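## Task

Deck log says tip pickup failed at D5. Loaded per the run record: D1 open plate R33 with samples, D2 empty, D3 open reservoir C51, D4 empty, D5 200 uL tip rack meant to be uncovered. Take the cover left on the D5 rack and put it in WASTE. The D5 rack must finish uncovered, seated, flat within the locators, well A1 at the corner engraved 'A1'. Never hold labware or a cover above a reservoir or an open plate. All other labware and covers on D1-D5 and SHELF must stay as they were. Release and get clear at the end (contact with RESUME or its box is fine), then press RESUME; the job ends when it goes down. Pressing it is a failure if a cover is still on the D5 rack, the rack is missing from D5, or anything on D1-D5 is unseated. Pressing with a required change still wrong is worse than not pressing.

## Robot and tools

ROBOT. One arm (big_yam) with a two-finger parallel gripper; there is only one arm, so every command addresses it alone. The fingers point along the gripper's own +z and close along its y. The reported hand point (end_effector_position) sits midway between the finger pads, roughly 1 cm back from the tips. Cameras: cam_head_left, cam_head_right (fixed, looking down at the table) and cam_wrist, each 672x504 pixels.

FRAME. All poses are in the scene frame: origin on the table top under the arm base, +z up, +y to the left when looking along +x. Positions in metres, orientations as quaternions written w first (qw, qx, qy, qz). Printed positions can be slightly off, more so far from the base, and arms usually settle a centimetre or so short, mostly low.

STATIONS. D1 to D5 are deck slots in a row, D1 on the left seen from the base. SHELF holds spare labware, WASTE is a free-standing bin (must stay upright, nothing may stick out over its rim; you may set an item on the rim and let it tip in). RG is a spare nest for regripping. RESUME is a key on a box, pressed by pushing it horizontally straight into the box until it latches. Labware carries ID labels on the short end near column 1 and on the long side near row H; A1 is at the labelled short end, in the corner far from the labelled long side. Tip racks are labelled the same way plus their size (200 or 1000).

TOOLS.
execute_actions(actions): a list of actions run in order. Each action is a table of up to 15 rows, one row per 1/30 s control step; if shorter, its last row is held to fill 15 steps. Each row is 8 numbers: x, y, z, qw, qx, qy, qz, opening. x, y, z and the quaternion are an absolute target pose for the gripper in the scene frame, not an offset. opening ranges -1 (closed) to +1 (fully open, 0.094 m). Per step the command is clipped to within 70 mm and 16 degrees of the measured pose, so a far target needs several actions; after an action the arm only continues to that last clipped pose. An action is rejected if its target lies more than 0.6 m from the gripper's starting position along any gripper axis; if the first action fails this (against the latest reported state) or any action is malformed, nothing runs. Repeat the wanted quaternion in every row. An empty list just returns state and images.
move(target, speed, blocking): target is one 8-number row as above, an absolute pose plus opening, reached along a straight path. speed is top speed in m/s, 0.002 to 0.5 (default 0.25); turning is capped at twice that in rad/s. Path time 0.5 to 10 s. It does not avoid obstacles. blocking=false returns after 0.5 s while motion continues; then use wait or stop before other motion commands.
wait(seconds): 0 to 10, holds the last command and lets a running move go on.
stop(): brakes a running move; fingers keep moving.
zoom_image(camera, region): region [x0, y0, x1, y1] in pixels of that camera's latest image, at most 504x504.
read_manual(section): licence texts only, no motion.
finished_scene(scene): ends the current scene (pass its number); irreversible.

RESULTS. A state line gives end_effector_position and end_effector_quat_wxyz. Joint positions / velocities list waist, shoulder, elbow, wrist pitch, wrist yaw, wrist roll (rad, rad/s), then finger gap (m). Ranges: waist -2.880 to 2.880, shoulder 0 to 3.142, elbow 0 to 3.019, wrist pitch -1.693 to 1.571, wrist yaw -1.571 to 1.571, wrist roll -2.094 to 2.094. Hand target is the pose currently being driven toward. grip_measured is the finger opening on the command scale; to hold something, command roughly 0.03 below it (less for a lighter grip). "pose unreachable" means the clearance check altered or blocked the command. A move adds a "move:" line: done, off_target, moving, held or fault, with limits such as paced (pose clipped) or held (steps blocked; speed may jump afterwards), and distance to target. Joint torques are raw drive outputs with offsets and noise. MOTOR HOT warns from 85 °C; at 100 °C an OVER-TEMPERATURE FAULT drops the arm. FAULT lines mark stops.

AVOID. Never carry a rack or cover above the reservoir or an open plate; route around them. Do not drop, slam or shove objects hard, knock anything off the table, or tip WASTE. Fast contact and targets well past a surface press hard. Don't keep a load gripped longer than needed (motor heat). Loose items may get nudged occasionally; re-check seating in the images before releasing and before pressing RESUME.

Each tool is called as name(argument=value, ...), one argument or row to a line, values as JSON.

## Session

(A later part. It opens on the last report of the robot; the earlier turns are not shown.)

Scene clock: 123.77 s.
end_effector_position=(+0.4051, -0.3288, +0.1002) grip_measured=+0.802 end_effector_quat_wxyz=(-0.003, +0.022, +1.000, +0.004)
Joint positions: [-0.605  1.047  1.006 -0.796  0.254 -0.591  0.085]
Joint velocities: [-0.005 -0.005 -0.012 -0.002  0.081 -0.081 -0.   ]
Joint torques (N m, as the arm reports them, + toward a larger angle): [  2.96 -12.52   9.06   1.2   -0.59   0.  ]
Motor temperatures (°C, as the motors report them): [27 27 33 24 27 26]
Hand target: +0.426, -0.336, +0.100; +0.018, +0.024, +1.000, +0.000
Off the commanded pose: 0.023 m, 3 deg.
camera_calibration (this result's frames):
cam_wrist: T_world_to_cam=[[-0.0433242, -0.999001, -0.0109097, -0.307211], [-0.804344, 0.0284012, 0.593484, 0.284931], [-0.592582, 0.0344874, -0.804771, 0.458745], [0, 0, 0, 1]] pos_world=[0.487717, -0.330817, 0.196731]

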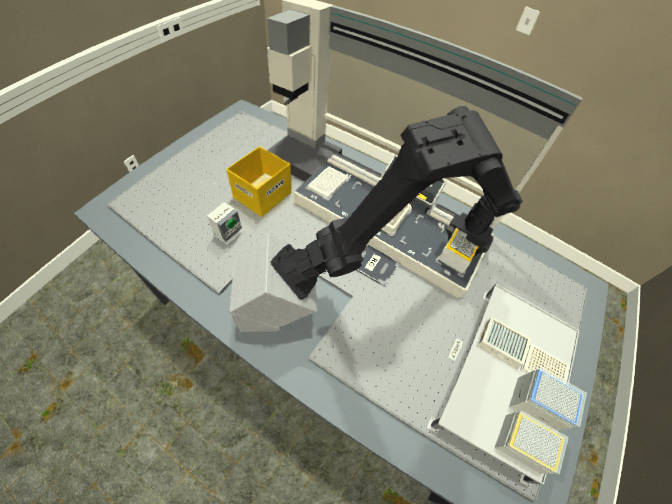

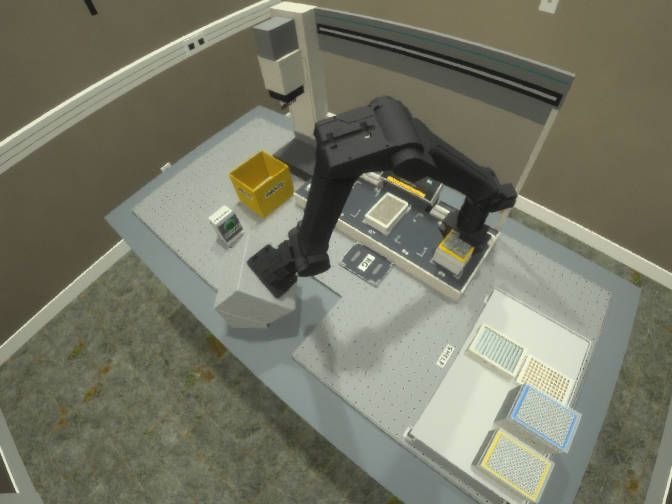

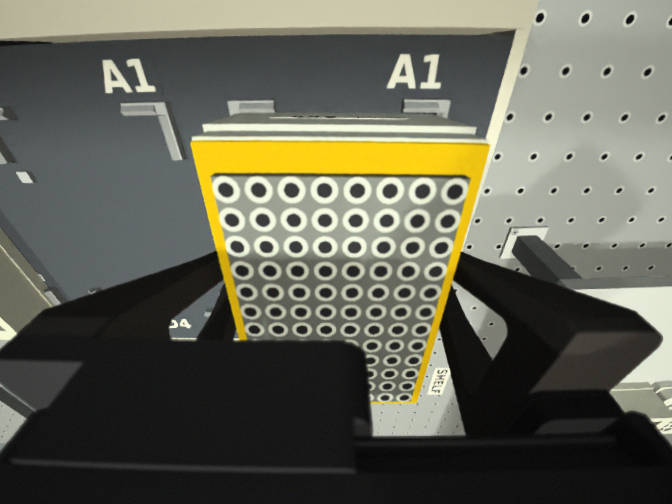

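Against the far locators. Release and rise.

execute_actions(
  actions=[
    [[0.425,-0.336,0.1,0.012,0.024,1,0,0.78],[0.425,-0.336,0.1,0.012,0.024,1,0,0.8],[0.425,-0.336,0.1,0.012,0.024,1,0,0.81],[0.425,-0.336,0.1,0.012,0.024,1,0,0.82],[0.425,-0.336,0.1,0.012,0.024,1,0,0.84],[0.425,-0.336,0.1,0.012,0.024,1,0,1]],
    [[0.425,-0.337,0.104,0.01,0.026,1,0,1],[0.425,-0.338,0.108,0.01,0.026,1,0,1],[0.425,-0.339,0.112,0.01,0.026,1,0,1],[0.425,-0.34,0.116,0.01,0.026,1,0,1],[0.425,-0.34,0.12,0.01,0.026,1,0,1],[0.425,-0.34,0.124,0.01,0.026,1,0,1],[0.425,-0.34,0.128,0.01,0.026,1,0,1],[0.425,-0.34,0.132,0.01,0.026,1,0,1],[0.425,-0.34,0.136,0.01,0.026,1,0,1],[0.425,-0.34,0.14,0.01,0.026,1,0,1],[0.425,-0.34,0.145,0.01,0.026,1,0,1],[0.425,-0.34,0.15,0.01,0.026,1,0,1],[0.425,-0.34,0.155,0.01,0.026,1,0,1],[0.425,-0.34,0.16,0.01,0.026,1,0,1],[0.425,-0.34,0.165,0.01,0.026,1,0,1]],
    [[0.425,-0.34,0.17,0.01,0.026,1,0,1],[0.425,-0.34,0.175,0.01,0.026,1,0,1],[0.425,-0.34,0.18,0.01,0.026,1,0,1]],
  ],
)

zoom_image(
  camera="cam_head_right",
  region=[390,200,520,310],
)

move(
  target=[0.36,-0.21,0.17,0,0,1,0,1],
  speed=0.2,
)

zoom_image(
  camera="cam_wrist",
  region=[340,0,672,280],
)

Scene clock: 135.17 s.
end_effector_position=(+0.4134, -0.3318, +0.1692) grip_measured=+1.000 end_effector_quat_wxyz=(-0.001, +0.018, +1.000, +0.005)
Joint positions: [-0.539  0.95   1.091 -0.989  0.293 -0.547  0.094]
Joint velocities: [-0.005 -0.024 -0.002 -0.012 -0.022  0.007  0.   ]
Joint torques (N m, as the arm reports them, + toward a larger angle): [  2.63 -13.45  10.16  -0.3    0.11   0.12]
Motor temperatures (°C, as the motors report them): [27 27 33 24 27 26]
Hand target: +0.426, -0.340, +0.179; +0.010, +0.026, +1.000, +0.000
Off the commanded pose: 0.018 m, 2 deg.
camera_calibration (this result's frames):
cam_wrist: T_world_to_cam=[[-0.036131, -0.999245, -0.0142847, -0.311657], [-0.807606, 0.0207766, 0.589356, 0.250267], [-0.588614, 0.0328304, -0.807747, 0.517633], [0, 0, 0, 1]] pos_world=[0.495543, -0.333615, 0.266169]

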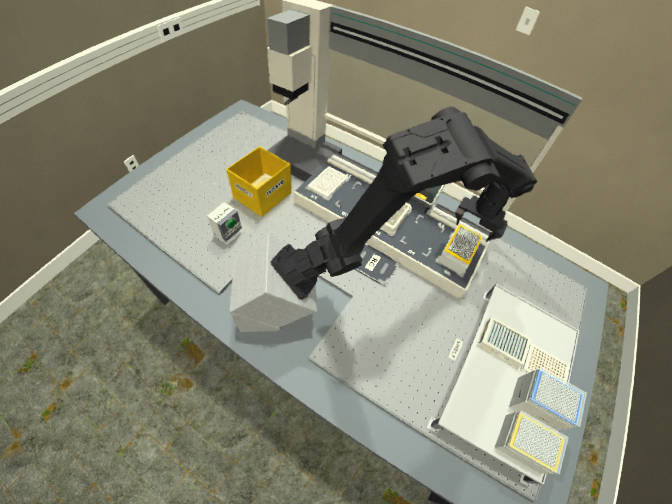

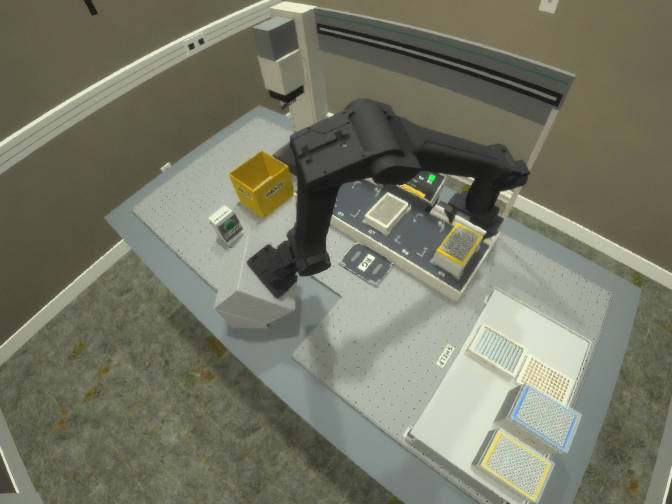

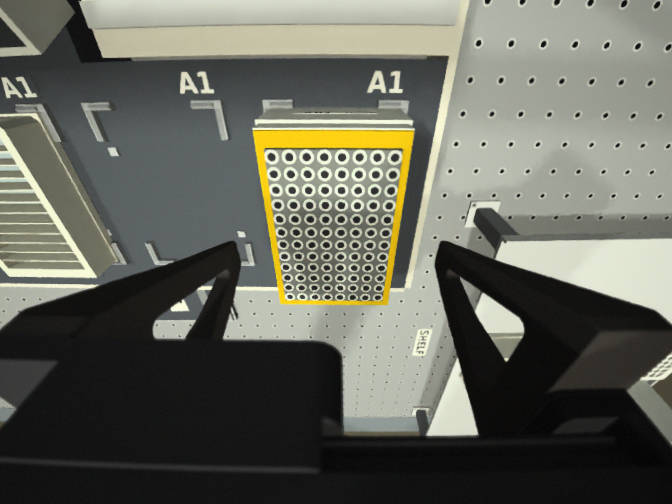

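Region (390, 200, 520, 310) of cam_head_right's 672x504 image, scaled by 3.877, with more detail than that image has; it fills the top 426 rows of this view, and the rest is white.

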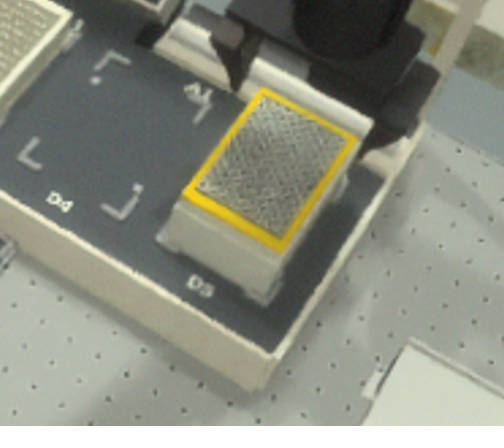

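Scene clock: 136.40 s.
end_effector_position=(+0.3617, -0.2102, +0.1708) grip_measured=+1.000 end_effector_quat_wxyz=(-0.005, -0.010, +1.000, -0.000)
Joint positions: [-0.215  0.788  0.79  -0.962  0.508 -0.326  0.094]
Joint velocities: [-0.005 -0.005 -0.007  0.007 -0.051 -0.051  0.   ]
Joint torques (N m, as the arm reports them, + toward a larger angle): [ 2.07 -8.55  6.15  0.3   0.16  0.15]
Motor temperatures (°C, as the motors report them): [27 27 33 24 27 26]
Hand target: +0.361, -0.209, +0.171; -0.001, -0.002, +1.000, -0.001
Off the commanded pose: 0.002 m, 1 deg.
move: done
camera_calibration (this result's frames):
cam_wrist: T_world_to_cam=[[0.0190803, -0.999813, -0.00316554, -0.213936], [-0.803416, -0.0172167, 0.595169, 0.19457], [-0.595112, -0.00881278, -0.803594, 0.477383], [0, 0, 0, 1]] pos_world=[0.444499, -0.206339, 0.267143]

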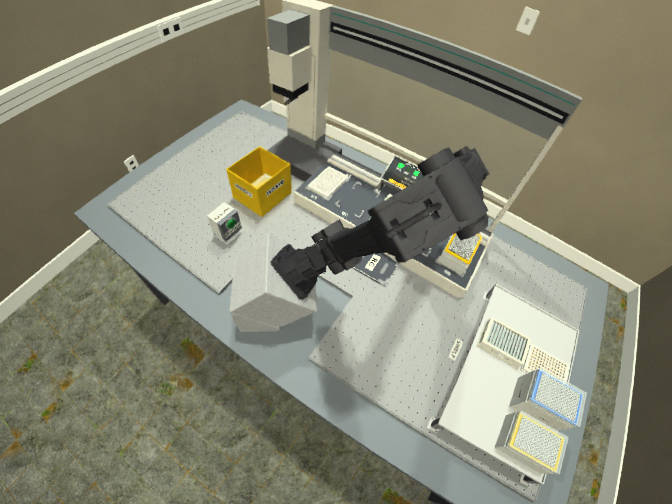

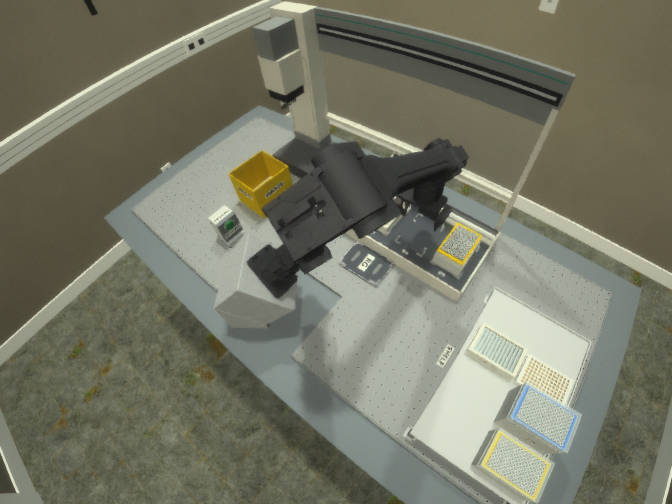

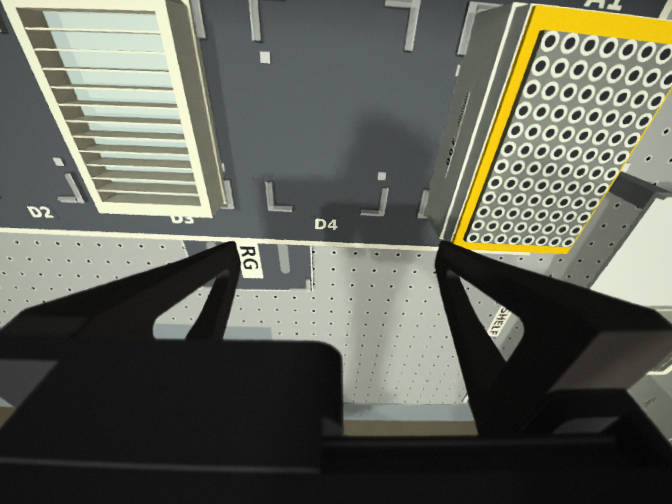

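Region (340, 0, 672, 280) of cam_wrist's 672x504 image, scaled by 1.518, with more detail than that image has; it fills the top 425 rows of this view, and the rest is white.

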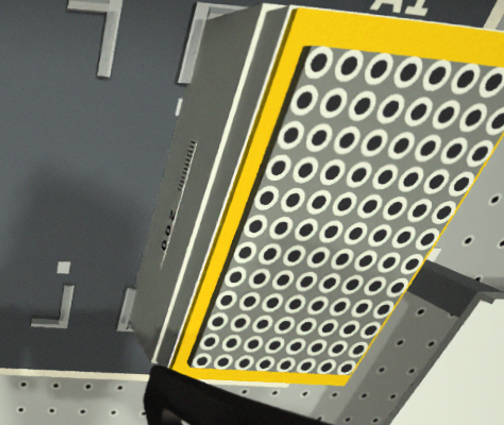

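move(
  target=[0.26,-0.26,0.14,0.12,0,0.993,0,1],
  speed=0.2,
)

zoom_image(
  camera="cam_wrist",
  region=[168,0,672,240],
)

Scene clock: 140.77 s.
end_effector_position=(+0.2613, -0.2614, +0.1447) grip_measured=+1.000 end_effector_quat_wxyz=(+0.123, +0.010, +0.992, +0.005)
Joint positions: [-0.905  0.46   0.502 -0.679 -0.143 -0.828  0.094]
Joint velocities: [-0.015 -0.024 -0.012  0.002  0.007 -0.095  0.   ]
Joint torques (N m, as the arm reports them, + toward a larger angle): [-0.07 -4.94  6.55  0.89 -0.32 -0.18]
Motor temperatures (°C, as the motors report them): [27 27 33 24 27 26]
Hand target: +0.259, -0.260, +0.142; +0.124, +0.003, +0.992, +0.004
Off the commanded pose: 0.005 m, 1 deg.
move: done
camera_calibration (this result's frames):
cam_wrist: T_world_to_cam=[[-0.0180706, -0.999698, -0.0166562, -0.251621], [-0.928127, 0.010577, 0.372113, 0.200709], [-0.371825, 0.0221834, -0.928038, 0.363953], [0, 0, 0, 1]] pos_world=[0.317064, -0.261742, 0.258885]

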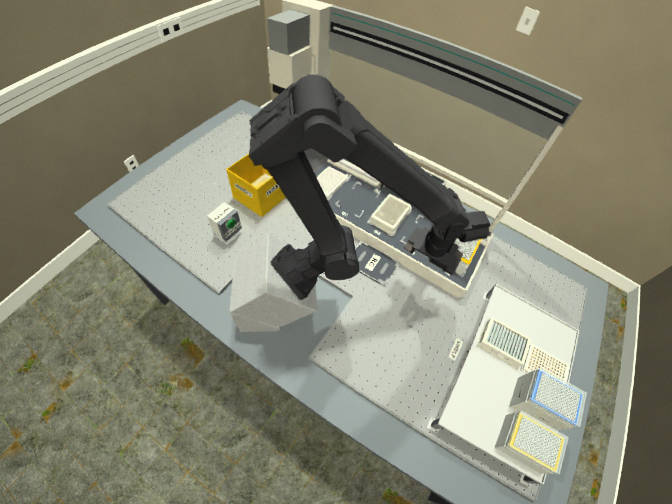

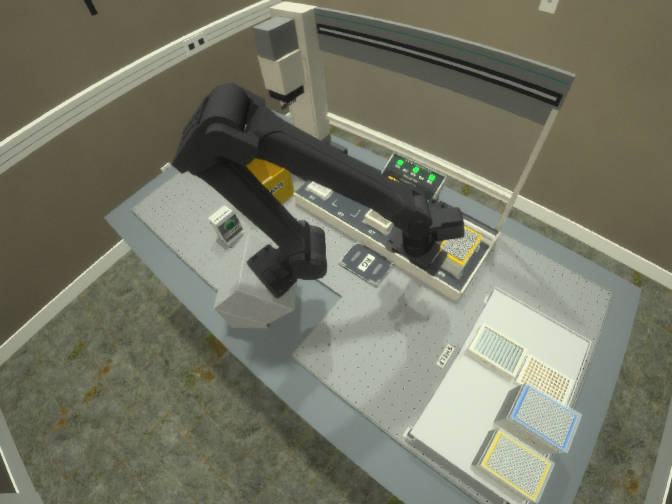

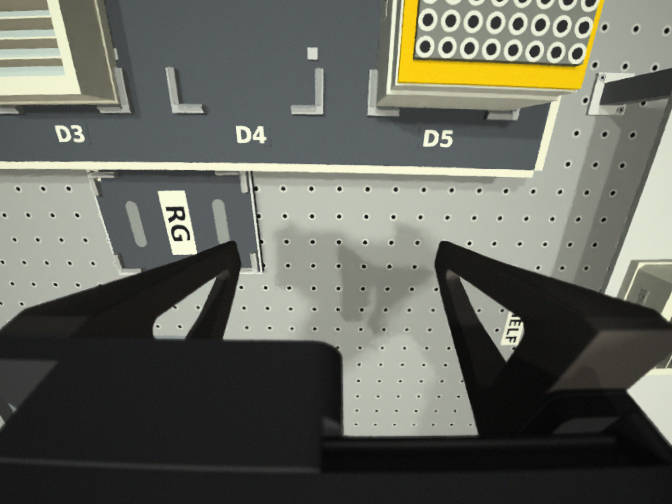

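Region (168, 0, 672, 240) of cam_wrist's 672x504 image, scaled by 1.000; it fills the top 240 rows of this view, and the rest is white.

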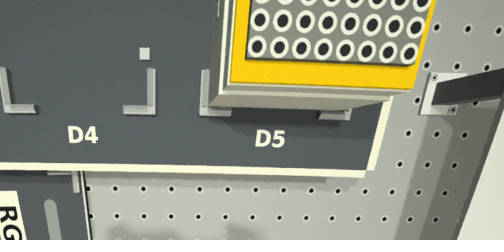

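move(
  target=[0.27,-0.2,0.13,0,0,1,0,-1],
  speed=0.2,
)

move(
  target=[0.25,0.06,0.14,0,0,1,0,-1],
  speed=0.17,
)

move(
  target=[0.13,0.21,0.14,0,0,0.99,0.12,-1],
  speed=0.2,
)

move(
  target=[0.064,0.25,0.085,0,0,0.976,0.216,-1],
  speed=0.12,
)

Scene clock: 152.97 s.
end_effector_position=(+0.2678, -0.1991, +0.1295) grip_measured=-0.986 end_effector_quat_wxyz=(+0.001, -0.007, +1.000, -0.005)
Joint positions: [-0.423  0.575  0.502 -0.792  0.385 -0.508  0.001]
Joint velocities: [-0.005 -0.005 -0.002  0.007 -0.037 -0.022  0.001]
Joint torques (N m, as the arm reports them, + toward a larger angle): [ 0.68 -3.89  7.08 -0.23  0.15  0.12]
Motor temperatures (°C, as the motors report them): [27 27 32 24 27 26]
Hand target: +0.270, -0.200, +0.130; -0.003, -0.002, +1.000, -0.004
Off the commanded pose: 0.002 m, 1 deg.
move: done
camera_calibration (this result's frames):
cam_wrist: T_world_to_cam=[[0.0131739, -0.99989, 0.00683354, -0.200938], [-0.809651, -0.00665653, 0.586874, 0.14882], [-0.586764, -0.0132642, -0.809649, 0.386086], [0, 0, 0, 1]] pos_world=[0.34968, -0.194804, 0.226629]

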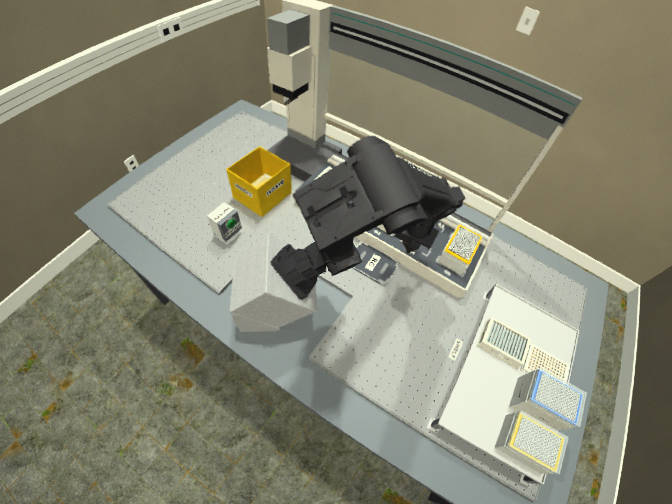

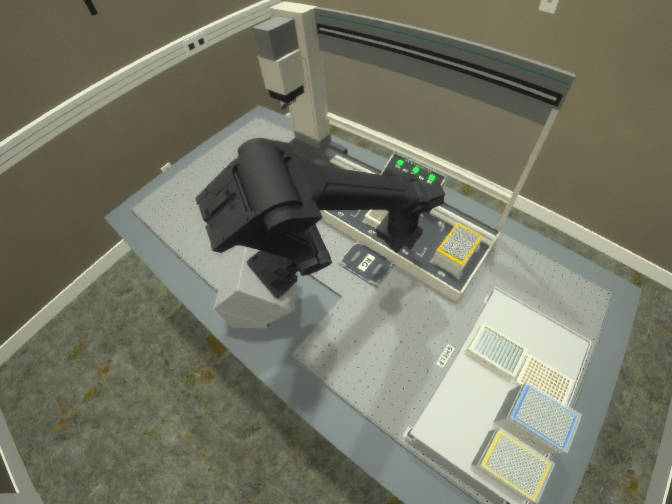

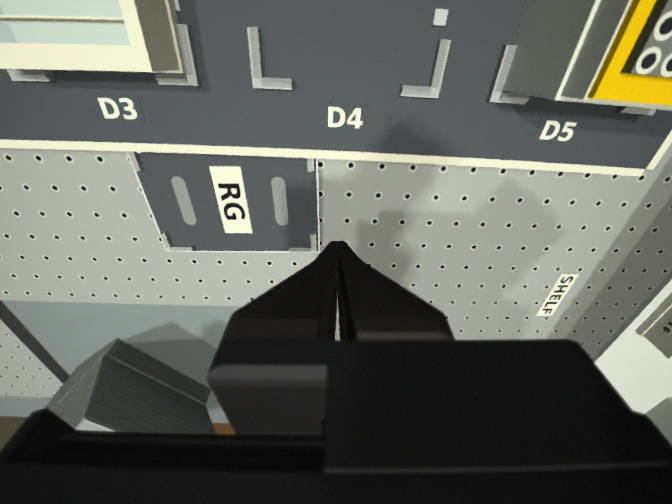

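Scene clock: 155.13 s.
end_effector_position=(+0.2330, +0.0478, +0.1335) grip_measured=-0.986 end_effector_quat_wxyz=(-0.015, -0.020, +1.000, -0.016)
Joint positions: [ 0.649  1.248  0.435 -0.871  0.782  0.742  0.001]
Joint velocities: [ 0.005 -0.005 -0.017  0.012 -0.007  0.037 -0.   ]
Joint torques (N m, as the arm reports them, + toward a larger angle): [ 4.62 -1.49  7.38  0.09  0.29  0.14]
Motor temperatures (°C, as the motors report them): [27 27 32 24 27 26]
Hand target: +0.249, +0.055, +0.140; -0.003, -0.003, +1.000, -0.008
Off the commanded pose: 0.022 m, 3 deg.
move: off_target
camera_calibration (this result's frames):
cam_wrist: T_world_to_cam=[[0.040598, -0.998779, 0.0281647, 0.037077], [-0.791191, -0.0149195, 0.611387, 0.112694], [-0.61022, -0.0471047, -0.79083, 0.37669], [0, 0, 0, 1]] pos_world=[0.317521, 0.0564569, 0.227954]

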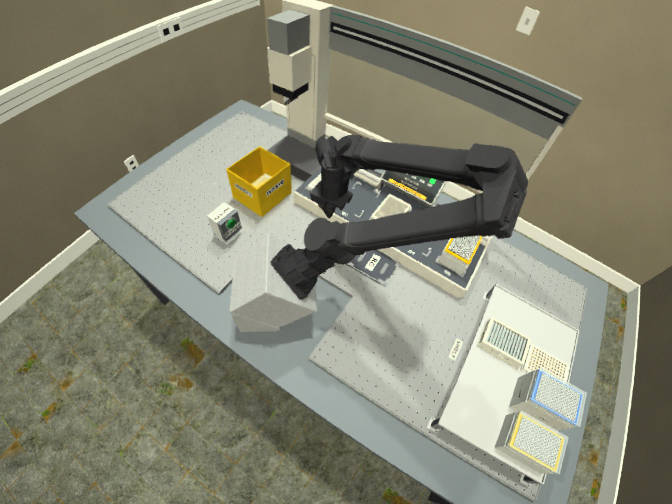

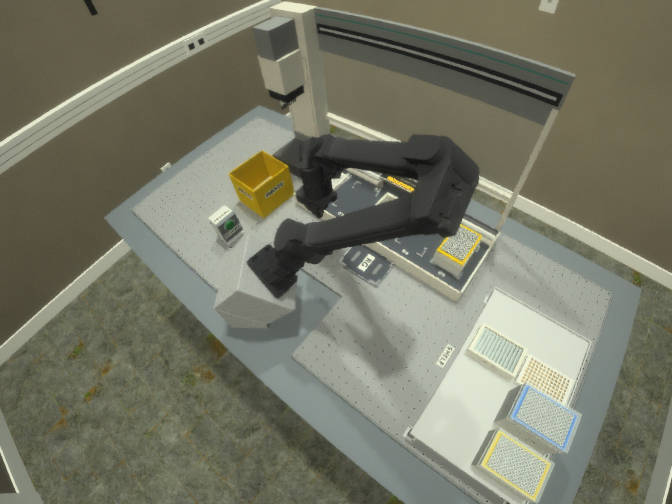

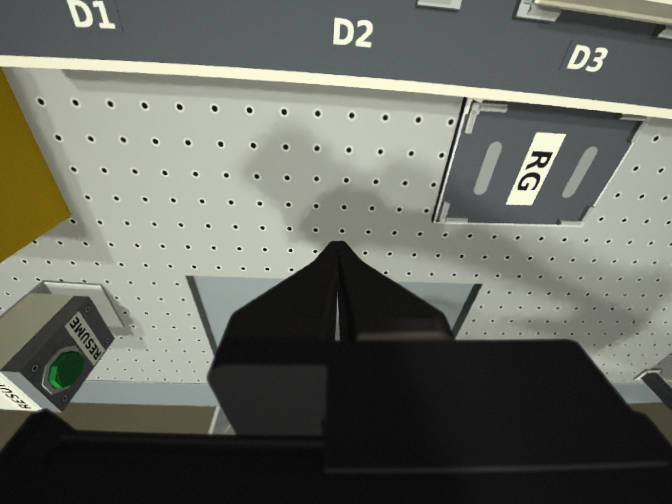

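Scene clock: 156.63 s.
end_effector_position=(+0.1270, +0.1945, +0.1335) grip_measured=-0.986 end_effector_quat_wxyz=(-0.004, -0.015, +0.994, +0.105)
Joint positions: [ 1.123  1.727  0.417 -0.477  0.581  1.179  0.001]
Joint velocities: [-0.005 -0.005  0.007 -0.007 -0.037  0.051  0.001]
Joint torques (N m, as the arm reports them, + toward a larger angle): [ 6.09 -3.36  7.06  0.82  0.13  0.11]
Motor temperatures (°C, as the motors report them): [27 27 32 24 27 26]
Hand target: +0.133, +0.206, +0.139; -0.000, -0.001, +0.993, +0.117
Off the commanded pose: 0.017 m, 2 deg.
move: off_target
camera_calibration (this result's frames):
cam_wrist: T_world_to_cam=[[0.0285157, -0.976653, -0.212924, 0.21733], [-0.801763, -0.149558, 0.578627, 0.0628972], [-0.596962, 0.154215, -0.787308, 0.277682], [0, 0, 0, 1]] pos_world=[0.209997, 0.17884, 0.228502]

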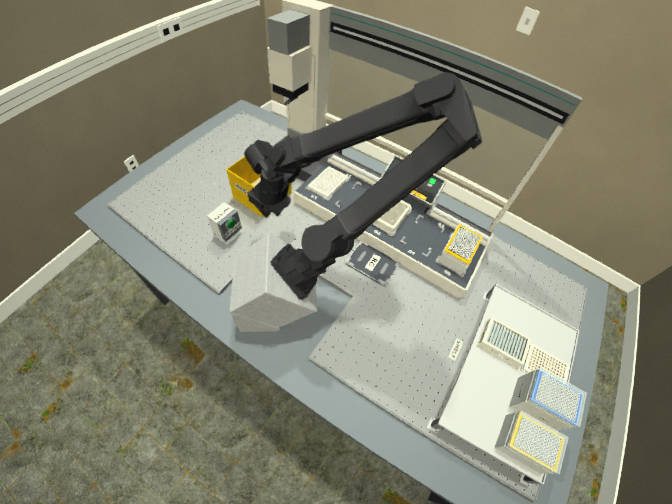

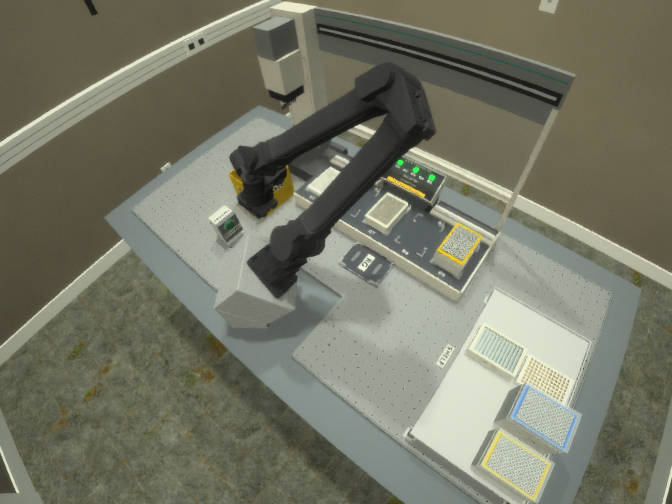

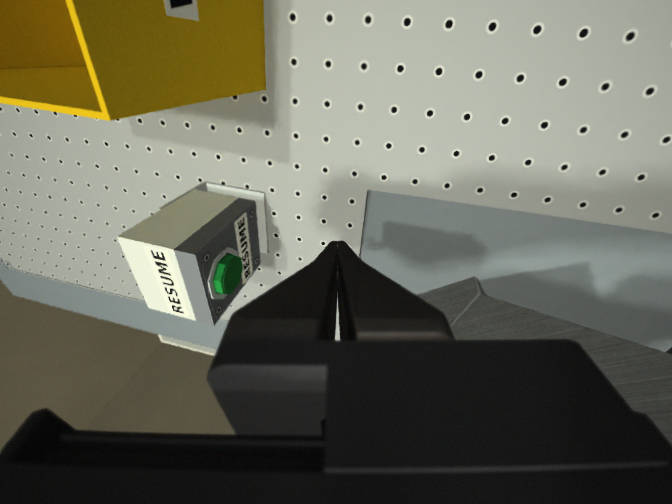

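Scene clock: 157.93 s.
end_effector_position=(+0.0694, +0.2516, +0.0872) grip_measured=-0.986 end_effector_quat_wxyz=(-0.002, +0.009, +0.976, +0.216)
Joint positions: [1.194 2.1   0.342 0.175 0.498 1.179 0.001]
Joint velocities: [-0.015 -0.005  0.002 -0.002  0.051  0.022  0.   ]
Joint torques (N m, as the arm reports them, + toward a larger angle): [ 6.85 -5.09  2.83  1.22 -0.09 -0.14]
Motor temperatures (°C, as the motors report them): [27 27 32 24 27 26]
Hand target: +0.065, +0.248, +0.086; -0.001, -0.001, +0.976, +0.216
Off the commanded pose: 0.006 m, 1 deg.
move: done
camera_calibration (this result's frames):
cam_wrist: T_world_to_cam=[[-0.0182505, -0.90516, -0.424679, 0.268626], [-0.80836, -0.236609, 0.539046, 0.0779038], [-0.588405, 0.353132, -0.727377, 0.14221], [0, 0, 0, 1]] pos_world=[0.151554, 0.211363, 0.175527]

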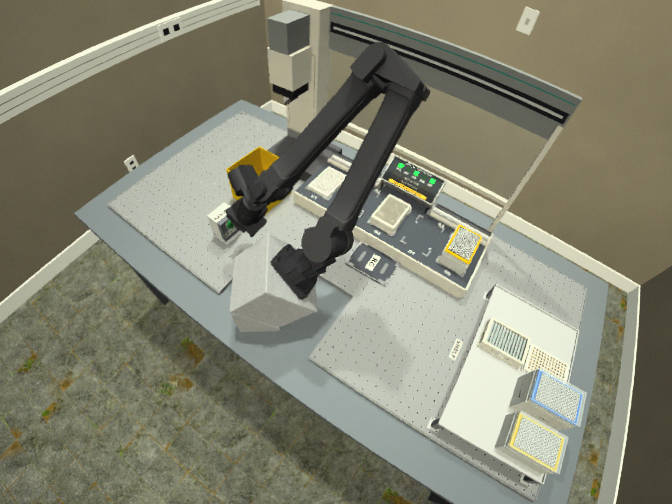

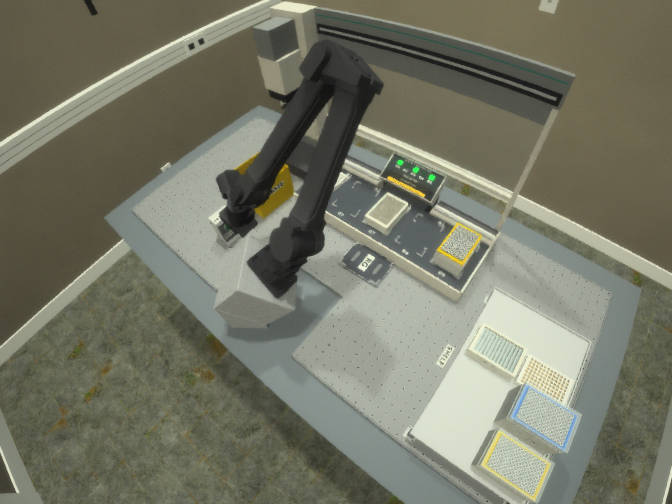

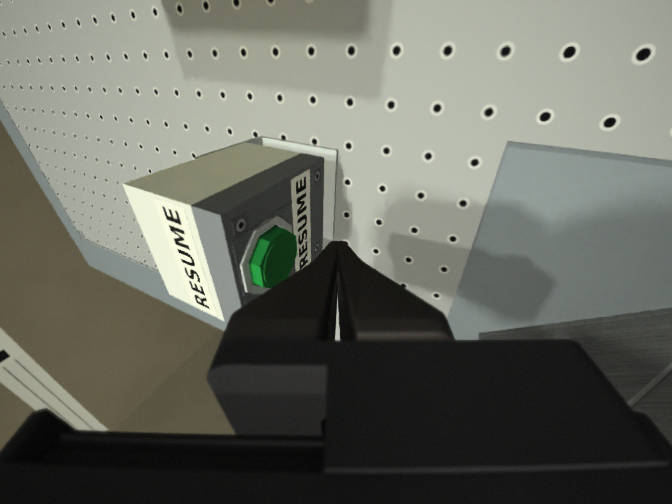

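move(
  target=[0.057,0.29,0.097,0,0,0.976,0.216,-1],
  speed=0.04,
)

Scene clock: 163.33 s.
end_effector_position=(+0.0585, +0.2762, +0.0937) grip_measured=-0.986 end_effector_quat_wxyz=(+0.001, -0.004, +0.977, +0.211)
Joint positions: [1.267 2.148 0.418 0.098 0.498 1.24  0.001]
Joint velocities: [-0.005 -0.005  0.002  0.012  0.022 -0.037 -0.   ]
Joint torques (N m, as the arm reports them, + toward a larger angle): [ 6.97 -5.1   6.15  0.43 -0.04  0.11]
Motor temperatures (°C, as the motors report them): [28 27 32 24 27 26]
Hand target: +0.058, +0.289, +0.096; +0.000, -0.000, +0.977, +0.215
Off the commanded pose: 0.014 m, 1 deg.
move: off_target
camera_calibration (this result's frames):
cam_wrist: T_world_to_cam=[[0.00893659, -0.909358, -0.415918, 0.292194], [-0.808387, -0.251392, 0.532271, 0.0760917], [-0.588583, 0.331466, -0.73736, 0.13869], [0, 0, 0, 1]] pos_world=[0.140531, 0.238867, 0.183292]

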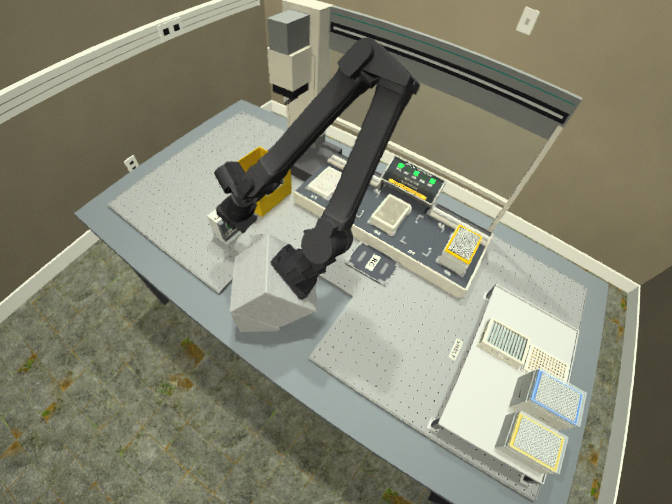

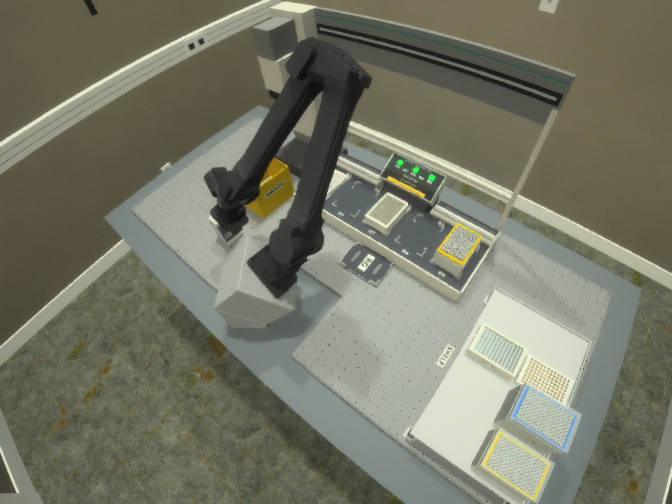

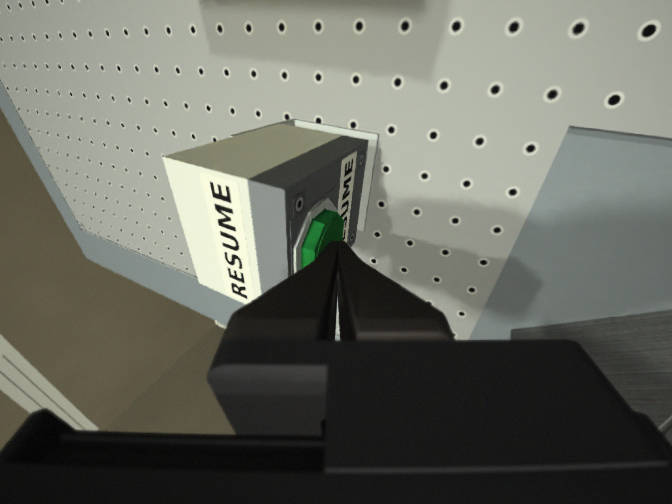

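move(
  target=[0.062,0.328,0.084,0,0,0.976,0.216,-1],
  speed=0.04,
)

Scene clock: 169.43 s.
end_effector_position=(+0.0490, +0.2805, +0.0743) grip_measured=-0.986 end_effector_quat_wxyz=(-0.004, -0.019, +0.983, +0.183)
Joint positions: [1.258 2.24  0.462 0.082 0.504 1.237 0.001]
Joint velocities: [-0.005 -0.015 -0.002  0.012 -0.037 -0.007 -0.001]
Joint torques (N m, as the arm reports them, + toward a larger angle): [ 5.03 -6.89  9.2   1.38 -0.21 -0.24]
Motor temperatures (°C, as the motors report them): [28 27 32 24 27 26]
Hand target: +0.063, +0.325, +0.086; +0.001, +0.000, +0.976, +0.216
Off the commanded pose: 0.050 m, 4 deg.
move: off_target
camera_calibration (this result's frames):
cam_wrist: T_world_to_cam=[[0.0354699, -0.931241, -0.362673, 0.289026], [-0.799632, -0.244121, 0.548629, 0.0761165], [-0.599442, 0.270545, -0.753309, 0.136192], [0, 0, 0, 1]] pos_world=[0.132253, 0.250888, 0.165657]

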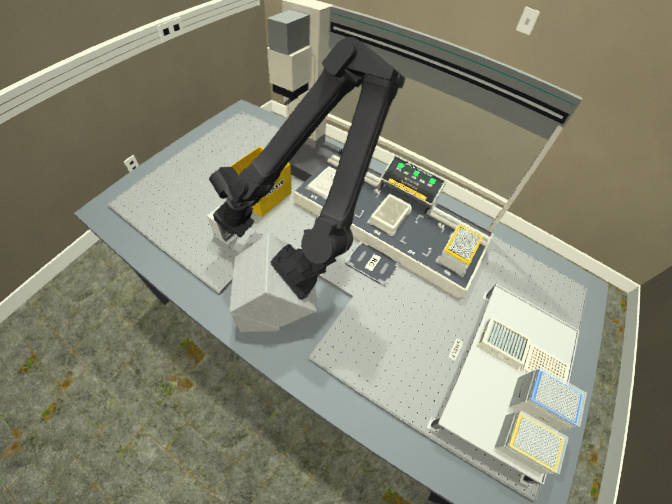

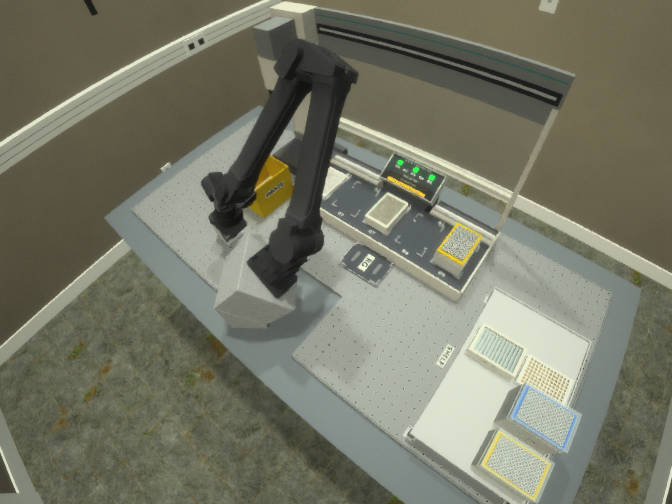

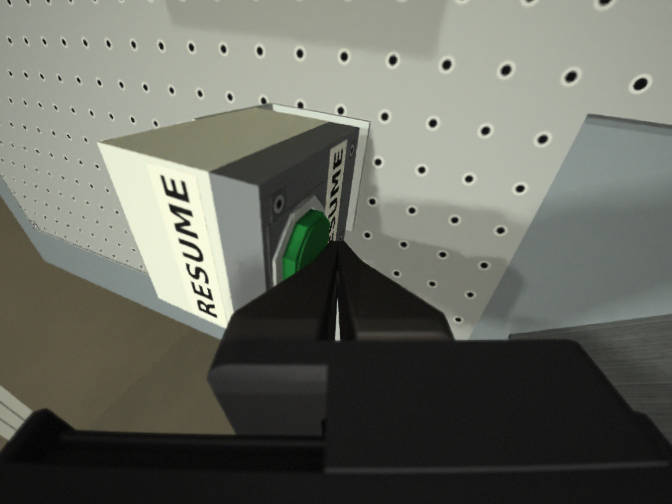

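Too low; redo with more tilt and higher.

move(
  target=[0.068,0.27,0.097,0,0,0.96,0.28,-1],
  speed=0.05,
)

move(
  target=[0.07,0.328,0.1,0,0,0.96,0.28,-1],
  speed=0.04,
)

Scene clock: 177.40 s.
end_effector_position=(+0.0642, +0.2736, +0.0978) grip_measured=-0.987 end_effector_quat_wxyz=(-0.001, -0.004, +0.960, +0.279)
Joint positions: [1.213 2.129 0.325 0.342 0.441 1.116 0.001]
Joint velocities: [-0.005  0.005  0.017  0.007  0.037 -0.037  0.   ]
Joint torques (N m, as the arm reports them, + toward a larger angle): [ 4.56 -6.57  2.71  1.42 -0.19 -0.21]
Motor temperatures (°C, as the motors report them): [28 27 32 24 27 26]
Hand target: +0.068, +0.271, +0.097; -0.001, -0.001, +0.960, +0.281
Off the commanded pose: 0.005 m, 1 deg.
move: done
camera_calibration (this result's frames):
cam_wrist: T_world_to_cam=[[0.00713176, -0.842767, -0.538232, 0.285274], [-0.805947, -0.323464, 0.495803, 0.101042], [-0.591945, 0.43025, -0.681532, 0.113709], [0, 0, 0, 1]] pos_world=[0.146709, 0.22418, 0.180943]

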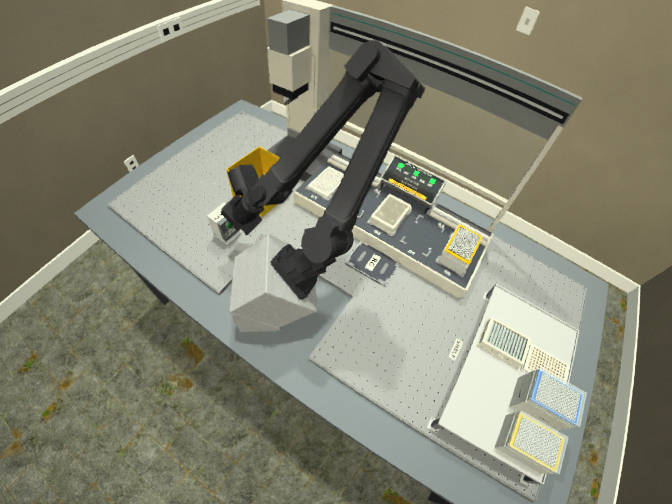

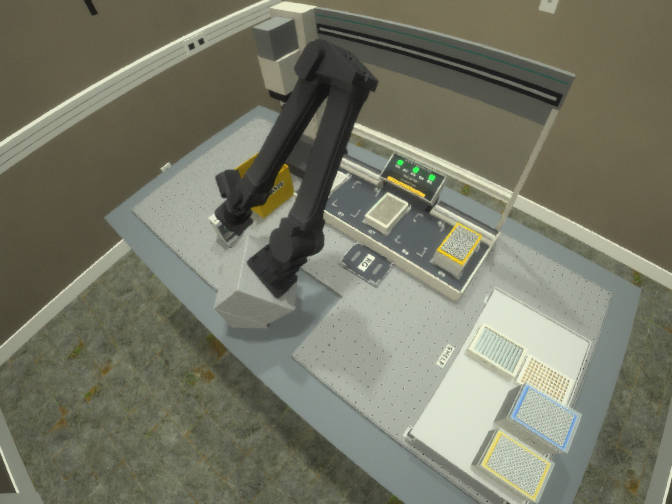

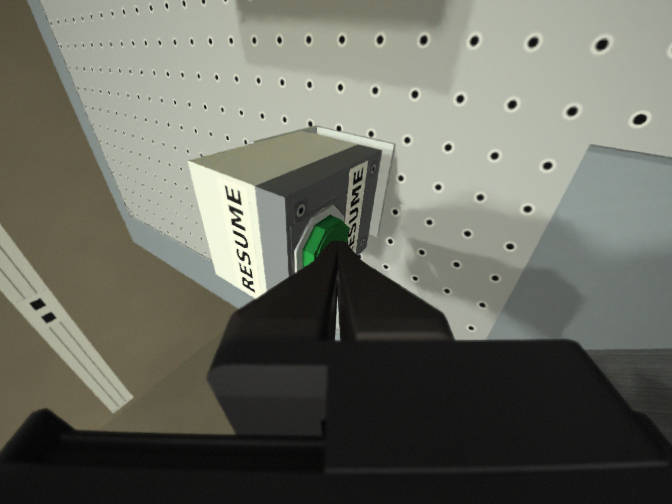

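Scene clock: 178.83 s.
end_effector_position=(+0.0590, +0.2804, +0.0860) grip_measured=-0.987 end_effector_quat_wxyz=(-0.007, -0.022, +0.969, +0.244)
Joint positions: [1.213 2.179 0.385 0.251 0.453 1.121 0.001]
Joint velocities: [-0.005 -0.005 -0.002 -0.002 -0.037  0.022 -0.   ]
Joint torques (N m, as the arm reports them, + toward a larger angle): [ 6.88 -5.71  8.96  1.52 -0.42  0.03]
Motor temperatures (°C, as the motors report them): [28 27 32 24 27 26]
move: unfinished (the scene ended)
camera_calibration (this result's frames):
cam_wrist: T_world_to_cam=[[0.0386405, -0.878014, -0.477073, 0.287498], [-0.79343, -0.317183, 0.519485, 0.100365], [-0.607434, 0.358451, -0.708898, 0.123019], [0, 0, 0, 1]] pos_world=[0.143249, 0.240165, 0.172227]
The task's run has ended: the event that ends the task has happened.

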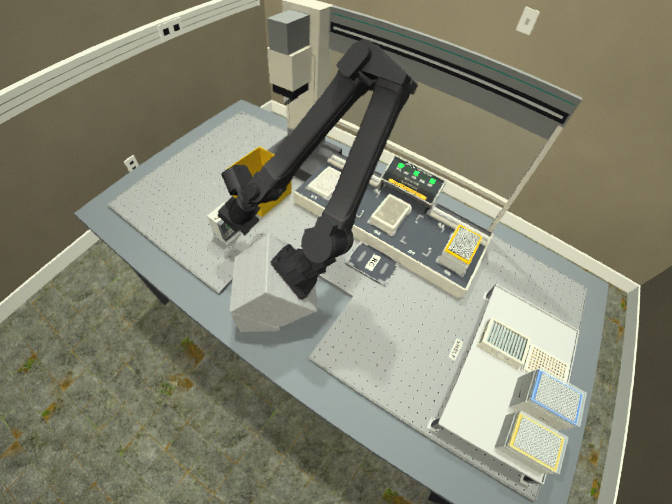

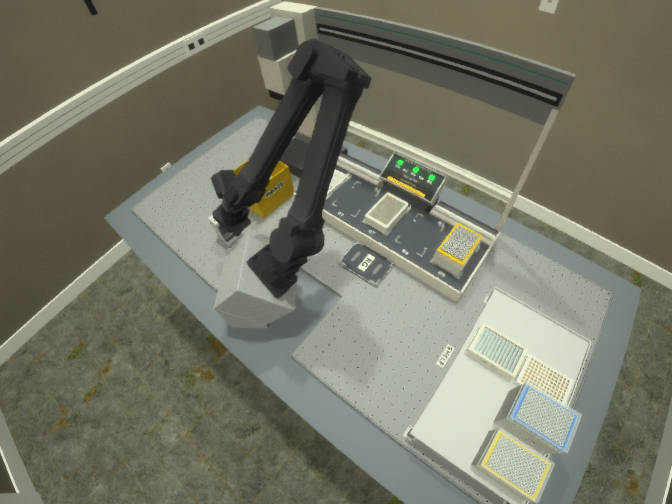

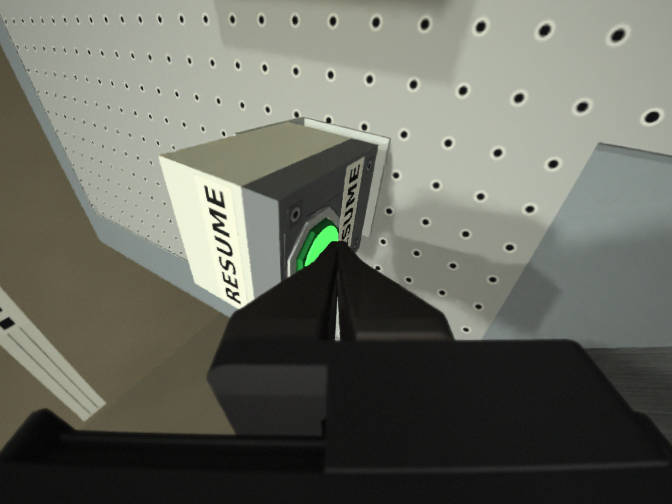

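finished_scene(
  scene=2,
)

The scene is finished: the task was done.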